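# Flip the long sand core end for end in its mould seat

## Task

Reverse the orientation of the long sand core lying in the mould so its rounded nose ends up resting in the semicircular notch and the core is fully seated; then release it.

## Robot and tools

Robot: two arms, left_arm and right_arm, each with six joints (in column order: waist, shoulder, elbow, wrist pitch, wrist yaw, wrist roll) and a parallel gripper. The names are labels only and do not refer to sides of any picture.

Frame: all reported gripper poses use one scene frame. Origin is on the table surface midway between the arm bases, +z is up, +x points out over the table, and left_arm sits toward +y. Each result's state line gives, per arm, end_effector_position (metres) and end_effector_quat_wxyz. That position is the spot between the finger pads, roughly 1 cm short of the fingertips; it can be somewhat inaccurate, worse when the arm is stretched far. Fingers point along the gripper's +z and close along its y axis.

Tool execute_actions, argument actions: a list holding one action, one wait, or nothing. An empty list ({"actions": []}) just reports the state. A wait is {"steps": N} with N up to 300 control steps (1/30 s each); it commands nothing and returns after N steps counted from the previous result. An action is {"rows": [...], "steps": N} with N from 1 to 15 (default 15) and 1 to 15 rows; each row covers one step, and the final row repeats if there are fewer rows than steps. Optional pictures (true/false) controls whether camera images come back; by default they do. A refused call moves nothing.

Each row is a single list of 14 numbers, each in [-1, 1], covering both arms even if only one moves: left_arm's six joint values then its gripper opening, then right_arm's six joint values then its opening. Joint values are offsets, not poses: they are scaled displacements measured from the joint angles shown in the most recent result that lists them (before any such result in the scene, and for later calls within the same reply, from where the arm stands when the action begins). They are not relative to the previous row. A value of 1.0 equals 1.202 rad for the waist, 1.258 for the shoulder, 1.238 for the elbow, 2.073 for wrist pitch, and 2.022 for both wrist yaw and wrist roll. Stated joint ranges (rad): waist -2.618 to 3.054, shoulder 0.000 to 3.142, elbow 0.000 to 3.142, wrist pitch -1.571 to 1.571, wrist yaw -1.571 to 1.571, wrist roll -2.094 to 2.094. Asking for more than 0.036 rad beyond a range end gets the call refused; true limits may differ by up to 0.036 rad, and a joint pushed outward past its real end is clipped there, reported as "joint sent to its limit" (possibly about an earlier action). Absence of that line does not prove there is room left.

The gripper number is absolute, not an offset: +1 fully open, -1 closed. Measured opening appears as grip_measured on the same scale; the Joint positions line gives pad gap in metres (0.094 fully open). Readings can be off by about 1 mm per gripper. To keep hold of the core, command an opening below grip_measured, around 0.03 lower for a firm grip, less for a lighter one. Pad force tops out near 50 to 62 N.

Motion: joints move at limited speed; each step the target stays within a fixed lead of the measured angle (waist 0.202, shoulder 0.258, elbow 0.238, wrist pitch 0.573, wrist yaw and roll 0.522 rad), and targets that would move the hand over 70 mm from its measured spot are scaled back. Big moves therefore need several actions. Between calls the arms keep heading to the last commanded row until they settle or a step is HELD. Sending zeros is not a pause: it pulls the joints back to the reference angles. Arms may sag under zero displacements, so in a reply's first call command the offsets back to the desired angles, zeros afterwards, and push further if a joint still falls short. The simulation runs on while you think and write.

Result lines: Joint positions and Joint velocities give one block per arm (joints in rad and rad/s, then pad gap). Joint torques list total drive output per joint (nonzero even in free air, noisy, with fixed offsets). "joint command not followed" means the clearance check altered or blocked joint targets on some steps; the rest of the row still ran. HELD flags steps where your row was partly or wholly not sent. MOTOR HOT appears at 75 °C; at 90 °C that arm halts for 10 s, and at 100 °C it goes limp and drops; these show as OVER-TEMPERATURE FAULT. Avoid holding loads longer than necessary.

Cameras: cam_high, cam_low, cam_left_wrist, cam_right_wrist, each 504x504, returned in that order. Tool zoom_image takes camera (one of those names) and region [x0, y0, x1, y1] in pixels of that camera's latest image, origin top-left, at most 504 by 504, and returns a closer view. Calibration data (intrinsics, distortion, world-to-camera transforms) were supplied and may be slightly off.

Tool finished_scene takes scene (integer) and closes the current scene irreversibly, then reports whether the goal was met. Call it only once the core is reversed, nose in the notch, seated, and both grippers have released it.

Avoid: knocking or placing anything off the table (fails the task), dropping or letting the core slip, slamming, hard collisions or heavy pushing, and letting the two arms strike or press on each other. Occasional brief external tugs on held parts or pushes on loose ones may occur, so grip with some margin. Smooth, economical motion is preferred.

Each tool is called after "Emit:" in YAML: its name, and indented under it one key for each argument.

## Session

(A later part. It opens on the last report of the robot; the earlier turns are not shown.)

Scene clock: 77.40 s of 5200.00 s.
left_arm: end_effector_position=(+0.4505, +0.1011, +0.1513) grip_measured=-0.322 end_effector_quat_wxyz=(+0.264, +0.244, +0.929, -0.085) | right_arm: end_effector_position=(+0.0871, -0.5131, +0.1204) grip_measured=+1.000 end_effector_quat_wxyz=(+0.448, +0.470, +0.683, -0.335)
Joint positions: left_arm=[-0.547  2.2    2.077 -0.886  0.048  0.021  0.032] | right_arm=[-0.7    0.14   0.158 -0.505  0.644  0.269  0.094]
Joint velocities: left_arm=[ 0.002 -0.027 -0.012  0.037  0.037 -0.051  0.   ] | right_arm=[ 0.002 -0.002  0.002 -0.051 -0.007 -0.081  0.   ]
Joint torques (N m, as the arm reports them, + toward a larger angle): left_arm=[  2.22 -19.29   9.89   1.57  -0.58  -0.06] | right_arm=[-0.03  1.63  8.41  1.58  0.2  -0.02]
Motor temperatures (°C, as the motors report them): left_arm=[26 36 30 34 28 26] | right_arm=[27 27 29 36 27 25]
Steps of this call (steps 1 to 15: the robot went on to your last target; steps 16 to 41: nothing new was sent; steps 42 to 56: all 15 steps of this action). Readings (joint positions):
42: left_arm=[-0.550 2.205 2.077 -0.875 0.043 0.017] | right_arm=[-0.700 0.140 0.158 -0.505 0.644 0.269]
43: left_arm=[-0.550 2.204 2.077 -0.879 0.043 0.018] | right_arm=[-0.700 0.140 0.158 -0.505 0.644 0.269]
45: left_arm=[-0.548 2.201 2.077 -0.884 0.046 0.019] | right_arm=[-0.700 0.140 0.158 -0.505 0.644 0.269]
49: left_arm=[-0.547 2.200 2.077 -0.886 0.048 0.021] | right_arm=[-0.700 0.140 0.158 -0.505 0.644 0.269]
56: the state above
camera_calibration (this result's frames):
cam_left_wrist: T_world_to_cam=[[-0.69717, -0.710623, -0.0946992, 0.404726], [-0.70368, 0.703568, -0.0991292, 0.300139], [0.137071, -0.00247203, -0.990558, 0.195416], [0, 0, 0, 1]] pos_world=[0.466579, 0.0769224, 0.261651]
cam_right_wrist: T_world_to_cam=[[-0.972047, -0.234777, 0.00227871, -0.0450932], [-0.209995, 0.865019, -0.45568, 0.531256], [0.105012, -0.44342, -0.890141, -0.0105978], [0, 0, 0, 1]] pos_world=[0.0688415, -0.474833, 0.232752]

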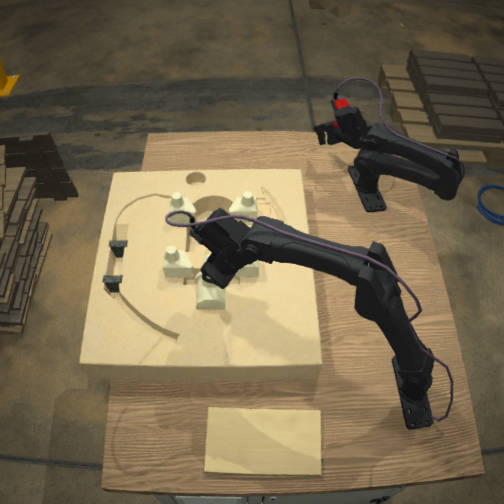

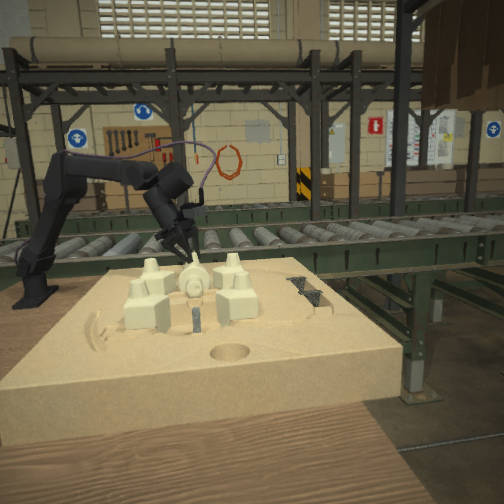

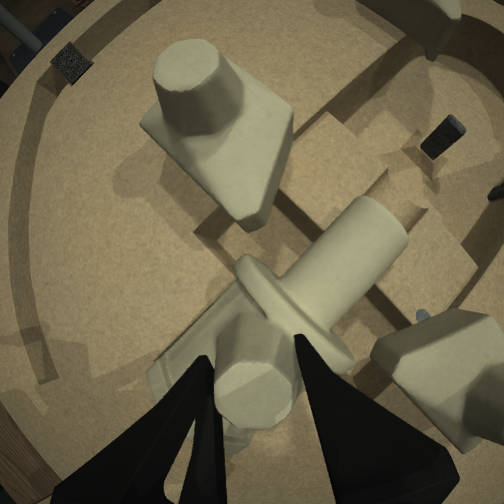

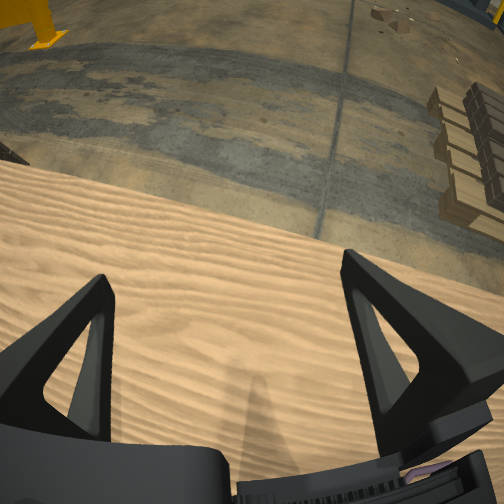

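Moved 3 mm. Lower.

Emit:
execute_actions:
  actions:
    - {"rows":[[0.01,-0.02,-0.02,0.04,-0.03,0,-0.39,0,0,0,0,0,0,1]]}
  pictures: false

Emit:
execute_actions:
  actions:
    - {"rows":[[0,-0.02,0,0.01,0,0,0.2,0,0,0,0,0,0,1]],"steps":10}

Emit:
zoom_image:
  camera: "cam_low"
  region: [140, 210, 250, 320]

Scene clock: 79.47 s of 5200.00 s.
left_arm: end_effector_position=(+0.4521, +0.1015, +0.1454) grip_measured=-0.322 end_effector_quat_wxyz=(+0.265, +0.244, +0.929, -0.083) | right_arm: end_effector_position=(+0.0871, -0.5131, +0.1204) grip_measured=+1.000 end_effector_quat_wxyz=(+0.448, +0.470, +0.683, -0.335)
Joint positions: left_arm=[-0.546  2.201  2.055 -0.862  0.045  0.023  0.032] | right_arm=[-0.7    0.14   0.158 -0.505  0.644  0.269  0.094]
Joint velocities: left_arm=[ 0.007 -0.017  0.002  0.022 -0.022  0.007 -0.   ] | right_arm=[ 0.002  0.002 -0.002  0.007  0.037  0.095  0.   ]
Joint torques (N m, as the arm reports them, + toward a larger angle): left_arm=[  0.96 -13.98   6.2    1.68  -0.6   -0.05] | right_arm=[-0.03  1.62  8.41  1.58  0.19 -0.02]
Motor temperatures (°C, as the motors report them): left_arm=[26 37 30 34 28 26] | right_arm=[27 27 29 36 27 25]
Steps of this call (steps 1 to 15: the robot went on to your last target; steps 16 to 47: nothing new was sent; steps 48 to 62: all 15 steps of this action). Readings (joint positions):
48: left_arm=[-0.547 2.201 2.070 -0.882 0.048 0.022] | right_arm=[-0.700 0.140 0.158 -0.505 0.644 0.269]
49: left_arm=[-0.547 2.201 2.063 -0.872 0.047 0.023] | right_arm=[-0.700 0.140 0.158 -0.505 0.644 0.269]
51: left_arm=[-0.546 2.201 2.055 -0.862 0.045 0.023] | right_arm=[-0.700 0.140 0.158 -0.505 0.644 0.269]
55: left_arm=[-0.546 2.201 2.055 -0.862 0.045 0.023] | right_arm=[-0.700 0.140 0.158 -0.505 0.644 0.269]
62: the state above

Scene clock: 79.80 s of 5200.00 s.
left_arm: end_effector_position=(+0.4523, +0.1012, +0.1456) grip_measured=+0.198 end_effector_quat_wxyz=(+0.266, +0.244, +0.929, -0.084) | right_arm: end_effector_position=(+0.0871, -0.5131, +0.1204) grip_measured=+1.000 end_effector_quat_wxyz=(+0.448, +0.470, +0.683, -0.335)
Joint positions: left_arm=[-0.546  2.201  2.055 -0.861  0.046  0.023  0.056] | right_arm=[-0.7    0.14   0.158 -0.505  0.644  0.269  0.094]
Joint velocities: left_arm=[-0.002 -0.007 -0.002  0.066 -0.007 -0.022  0.   ] | right_arm=[-0.007 -0.007 -0.002 -0.007  0.066  0.081  0.   ]
Joint torques (N m, as the arm reports them, + toward a larger angle): left_arm=[ -0.01 -14.05   6.43   1.37   0.    -0.04] | right_arm=[-0.03  1.61  8.42  1.58  0.19 -0.02]
Motor temperatures (°C, as the motors report them): left_arm=[26 37 30 34 28 26] | right_arm=[27 27 29 36 27 25]
Steps of this call (steps 1 to 10: all 10 steps of this action). Readings (joint positions):
1: left_arm=[-0.546 2.201 2.055 -0.862 0.046 0.023] | right_arm=[-0.700 0.140 0.158 -0.505 0.644 0.269]
2: left_arm=[-0.546 2.201 2.055 -0.861 0.046 0.023] | right_arm=[-0.700 0.140 0.158 -0.505 0.644 0.269]
4: left_arm=[-0.546 2.201 2.055 -0.861 0.046 0.023] | right_arm=[-0.700 0.140 0.158 -0.505 0.644 0.269]
8: left_arm=[-0.546 2.201 2.055 -0.861 0.046 0.023] | right_arm=[-0.700 0.140 0.158 -0.505 0.644 0.269]
10: the state above
camera_calibration (this result's frames):
cam_left_wrist: T_world_to_cam=[[-0.696586, -0.71079, -0.0977012, 0.405685], [-0.703572, 0.703403, -0.10105, 0.300985], [0.140549, -0.0016504, -0.990072, 0.18777], [0, 0, 0, 1]] pos_world=[0.467968, 0.0769527, 0.255956]
cam_right_wrist: T_world_to_cam=[[-0.972047, -0.234777, 0.00227871, -0.0450932], [-0.209995, 0.865019, -0.45568, 0.531256], [0.105012, -0.44342, -0.890141, -0.0105978], [0, 0, 0, 1]] pos_world=[0.0688415, -0.474833, 0.232752]

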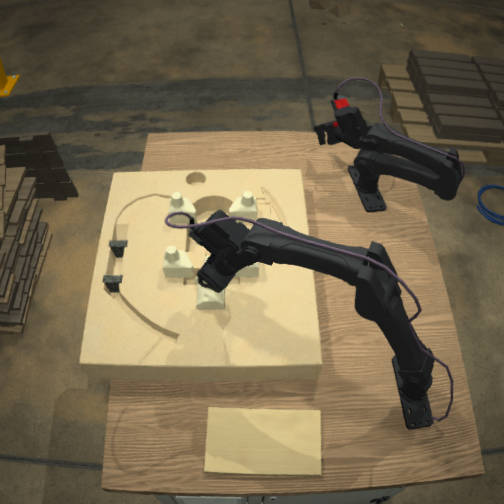

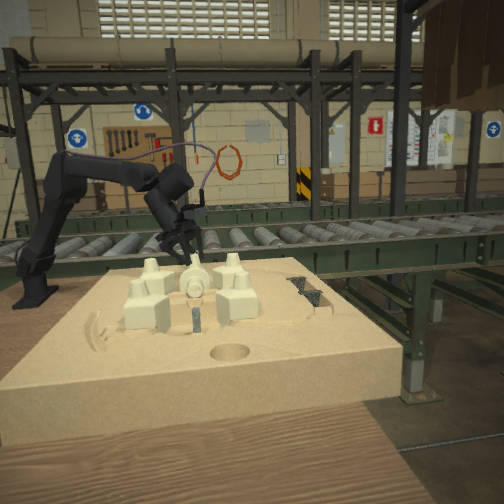

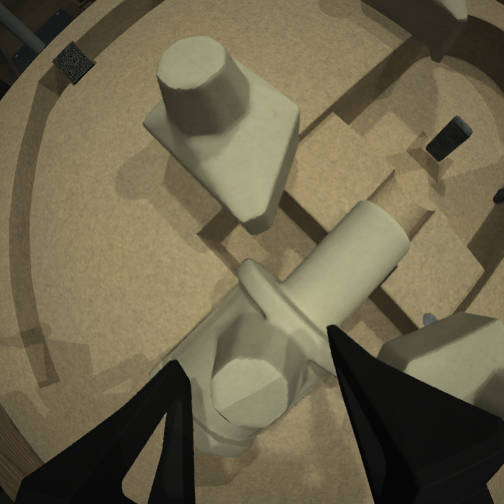

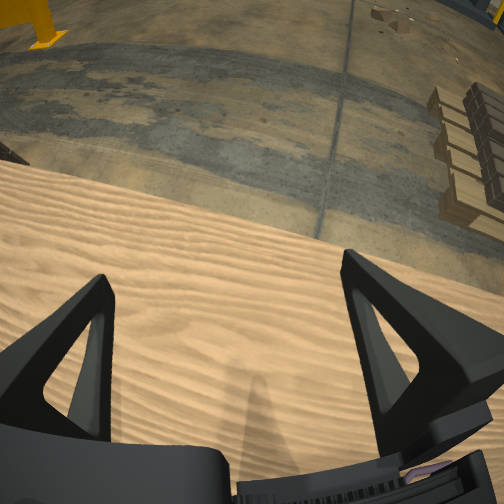

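Region (140, 210, 250, 320) of cam_low's 504x504 image, scaled by 4.582, with more detail than that image has.

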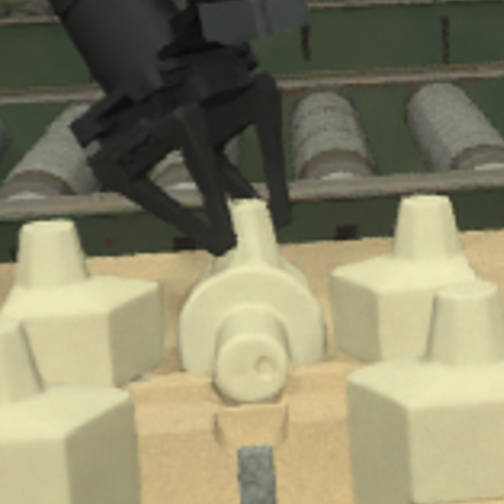

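Emit:
execute_actions:
  actions:
    - {"rows":[[0.03,-0.02,0,0,-0.04,0,0.1,0,0,0,0,0,0,1],[0.03,-0.02,0,0,-0.04,0,0.1,0,0,0,0,0,0,1],[0.03,-0.02,0,0,-0.04,0,0.1,0,0,0,0,0,0,1],[0.03,-0.02,0,0,-0.04,0,0.1,0,0,0,0,0,0,1],[0.03,-0.02,0,0,-0.04,0,0.1,0,0,0,0,0,0,1],[0.07,-0.02,0,0,-0.09,0,0.1,0,0,0,0,0,0,1]]}

Emit:
execute_actions:
  actions:
    - {"rows":[[-0.01,-0.03,0,0,0,0,0.4,0,0,0,0,0,0,1],[-0.01,-0.03,0,0,0,0,0.4,0,0,0,0,0,0,1],[-0.01,-0.03,0,0,0,0,0.4,0,0,0,0,0,0,1],[-0.01,-0.16,0,0,0,0,0.4,0,0,0,0,0,0,1]]}

Emit:
zoom_image:
  camera: "cam_low"
  region: [140, 210, 250, 320]

Scene clock: 82.07 s of 5200.00 s.
left_arm: end_effector_position=(+0.4582, +0.1141, +0.1450) grip_measured=+0.103 end_effector_quat_wxyz=(+0.268, +0.233, +0.932, -0.069) | right_arm: end_effector_position=(+0.0871, -0.5131, +0.1204) grip_measured=+1.000 end_effector_quat_wxyz=(+0.448, +0.470, +0.683, -0.335)
Joint positions: left_arm=[-0.529  2.201  2.055 -0.864  0.019  0.023  0.052] | right_arm=[-0.7    0.14   0.158 -0.505  0.644  0.269  0.094]
Joint velocities: left_arm=[ 0.002 -0.012 -0.007 -0.037 -0.037  0.007 -0.   ] | right_arm=[-0.007  0.032 -0.002 -0.066 -0.007 -0.007  0.   ]
Joint torques (N m, as the arm reports them, + toward a larger angle): left_arm=[  5.86 -13.96   6.37   1.25  -1.69  -0.02] | right_arm=[-0.03  1.63  8.41  1.58  0.2  -0.01]
Motor temperatures (°C, as the motors report them): left_arm=[26 37 30 34 29 26] | right_arm=[27 27 29 36 27 25]
Steps of this call (steps 1 to 15: the robot went on to your last target; steps 16 to 53: nothing new was sent; steps 54 to 68: all 15 steps of this action). Readings (joint positions):
54: left_arm=[-0.544 2.201 2.055 -0.861 0.038 0.023] | right_arm=[-0.700 0.140 0.158 -0.505 0.644 0.269]
55: left_arm=[-0.542 2.201 2.055 -0.861 0.026 0.023] | right_arm=[-0.700 0.140 0.158 -0.505 0.644 0.269]
57: left_arm=[-0.533 2.201 2.055 -0.861 0.022 0.023] | right_arm=[-0.700 0.140 0.158 -0.505 0.644 0.269]
61: left_arm=[-0.530 2.201 2.055 -0.864 0.019 0.023] | right_arm=[-0.700 0.140 0.158 -0.505 0.644 0.269]
68: the state above
camera_calibration (this result's frames):
cam_left_wrist: T_world_to_cam=[[-0.673474, -0.729695, -0.118231, 0.413418], [-0.724394, 0.683341, -0.0910902, 0.3064], [0.14726, 0.0242987, -0.988799, 0.180163], [0, 0, 0, 1]] pos_world=[0.47385, 0.0879154, 0.254934]
cam_right_wrist: T_world_to_cam=[[-0.972047, -0.234777, 0.00227871, -0.0450932], [-0.209995, 0.865019, -0.45568, 0.531256], [0.105012, -0.44342, -0.890141, -0.0105978], [0, 0, 0, 1]] pos_world=[0.0688415, -0.474833, 0.232752]

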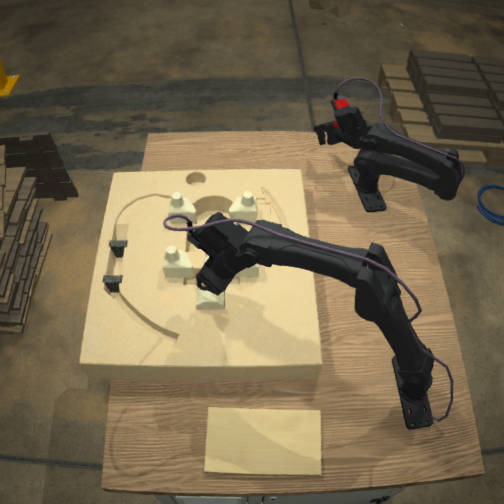

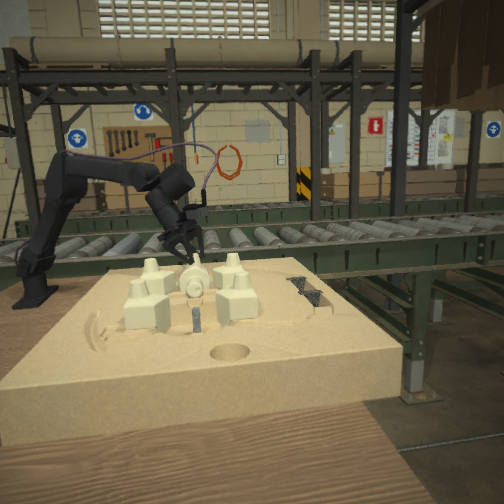

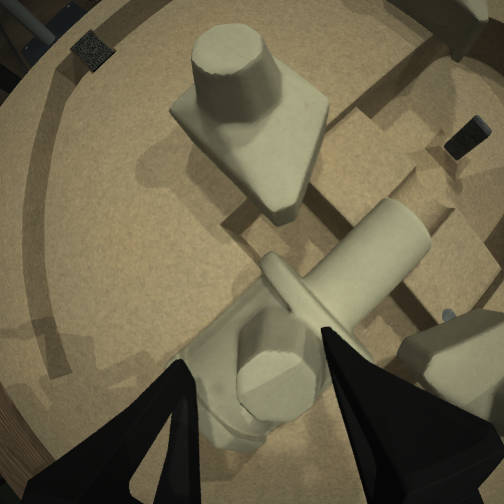

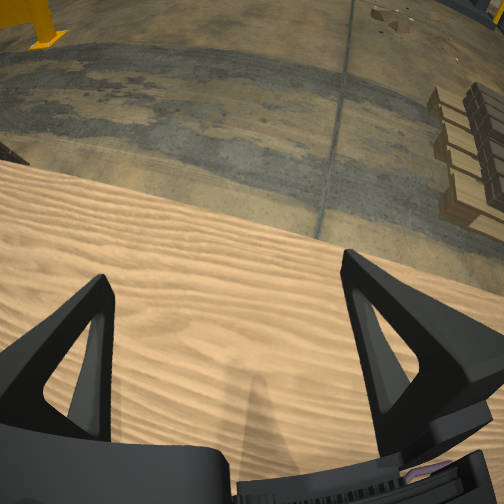

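Scene clock: 82.57 s of 5200.00 s.
left_arm: end_effector_position=(+0.4398, +0.1197, +0.2513) grip_measured=+0.398 end_effector_quat_wxyz=(+0.358, +0.229, +0.901, -0.091) | right_arm: end_effector_position=(+0.0871, -0.5131, +0.1204) grip_measured=+1.000 end_effector_quat_wxyz=(+0.448, +0.470, +0.683, -0.335)
Joint positions: left_arm=[-0.534  1.992  2.044 -0.867  0.023  0.023  0.066] | right_arm=[-0.7    0.14   0.158 -0.505  0.644  0.269  0.094]
Joint velocities: left_arm=[-0.012 -0.027  0.022  0.066 -0.051 -0.037  0.001] | right_arm=[ 0.012  0.002  0.012 -0.007  0.022  0.051  0.   ]
Joint torques (N m, as the arm reports them, + toward a larger angle): left_arm=[-0.65 -9.59  7.09  1.33 -0.02 -0.03] | right_arm=[-0.02  1.62  8.41  1.58  0.19 -0.01]
Motor temperatures (°C, as the motors report them): left_arm=[26 37 30 34 29 26] | right_arm=[27 27 29 36 27 25]
Steps of this call (steps 1 to 15: all 15 steps of this action). Readings (joint positions):
1: left_arm=[-0.533 2.201 2.055 -0.864 0.024 0.023] | right_arm=[-0.700 0.140 0.158 -0.505 0.644 0.269]
2: left_arm=[-0.533 2.201 2.055 -0.864 0.023 0.023] | right_arm=[-0.700 0.140 0.158 -0.505 0.644 0.269]
4: left_arm=[-0.534 2.193 2.052 -0.864 0.023 0.023] | right_arm=[-0.700 0.140 0.158 -0.505 0.644 0.269]
8: left_arm=[-0.534 2.115 2.037 -0.884 0.023 0.023] | right_arm=[-0.700 0.140 0.158 -0.505 0.644 0.269]
15: the state above
camera_calibration (this result's frames):
cam_left_wrist: T_world_to_cam=[[-0.65347, -0.738107, -0.167854, 0.422434], [-0.687991, 0.671624, -0.274936, 0.330519], [0.315667, -0.0641808, -0.946697, 0.213831], [0, 0, 0, 1]] pos_world=[0.435943, 0.103541, 0.364211]
cam_right_wrist: T_world_to_cam=[[-0.972047, -0.234777, 0.00227871, -0.0450932], [-0.209995, 0.865019, -0.45568, 0.531256], [0.105012, -0.44342, -0.890141, -0.0105978], [0, 0, 0, 1]] pos_world=[0.0688415, -0.474833, 0.232752]

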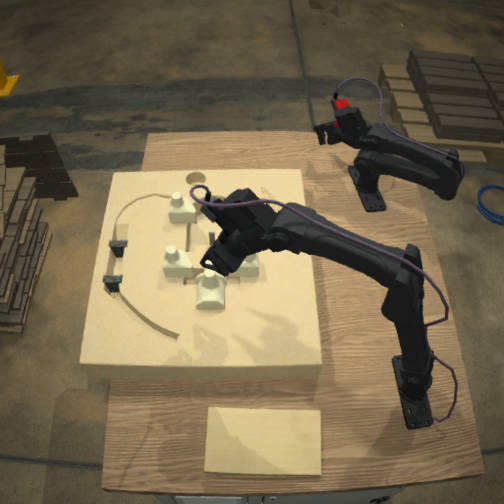

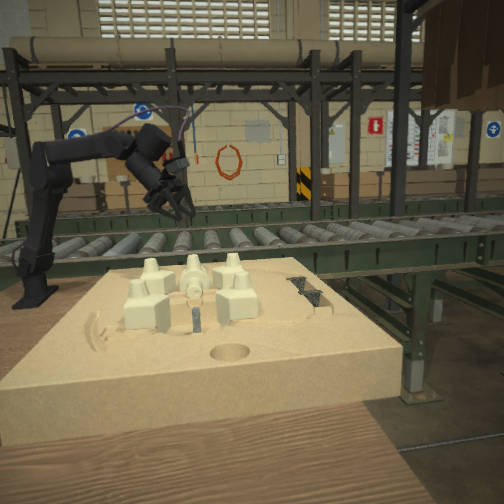

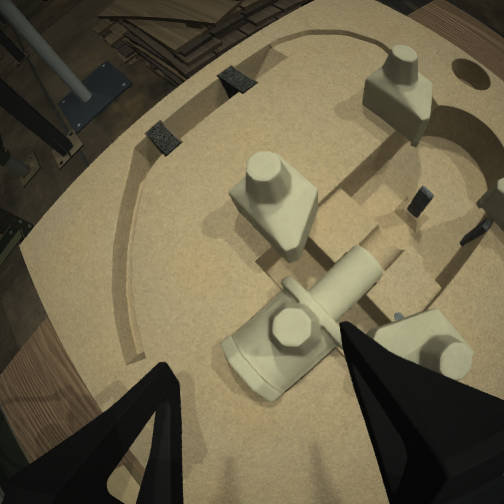

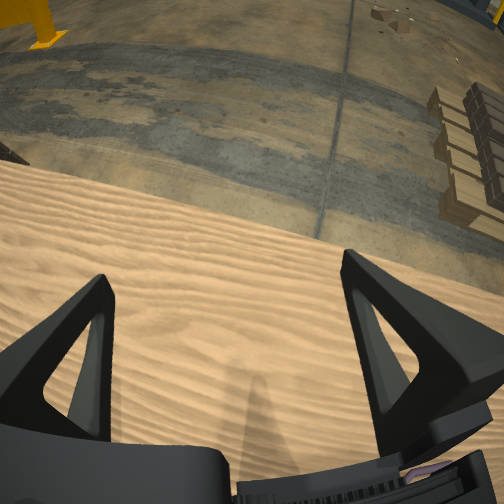

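Region (140, 210, 250, 320) of cam_low's 504x504 image, scaled by 4.582, with more detail than that image has.

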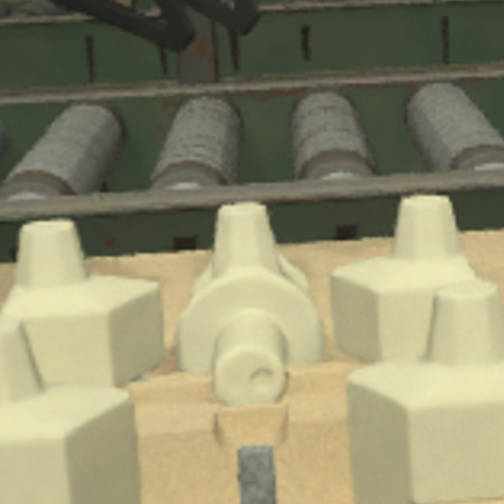

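Emit:
finished_scene:
  scene: 1

The scene is finished: the task was done.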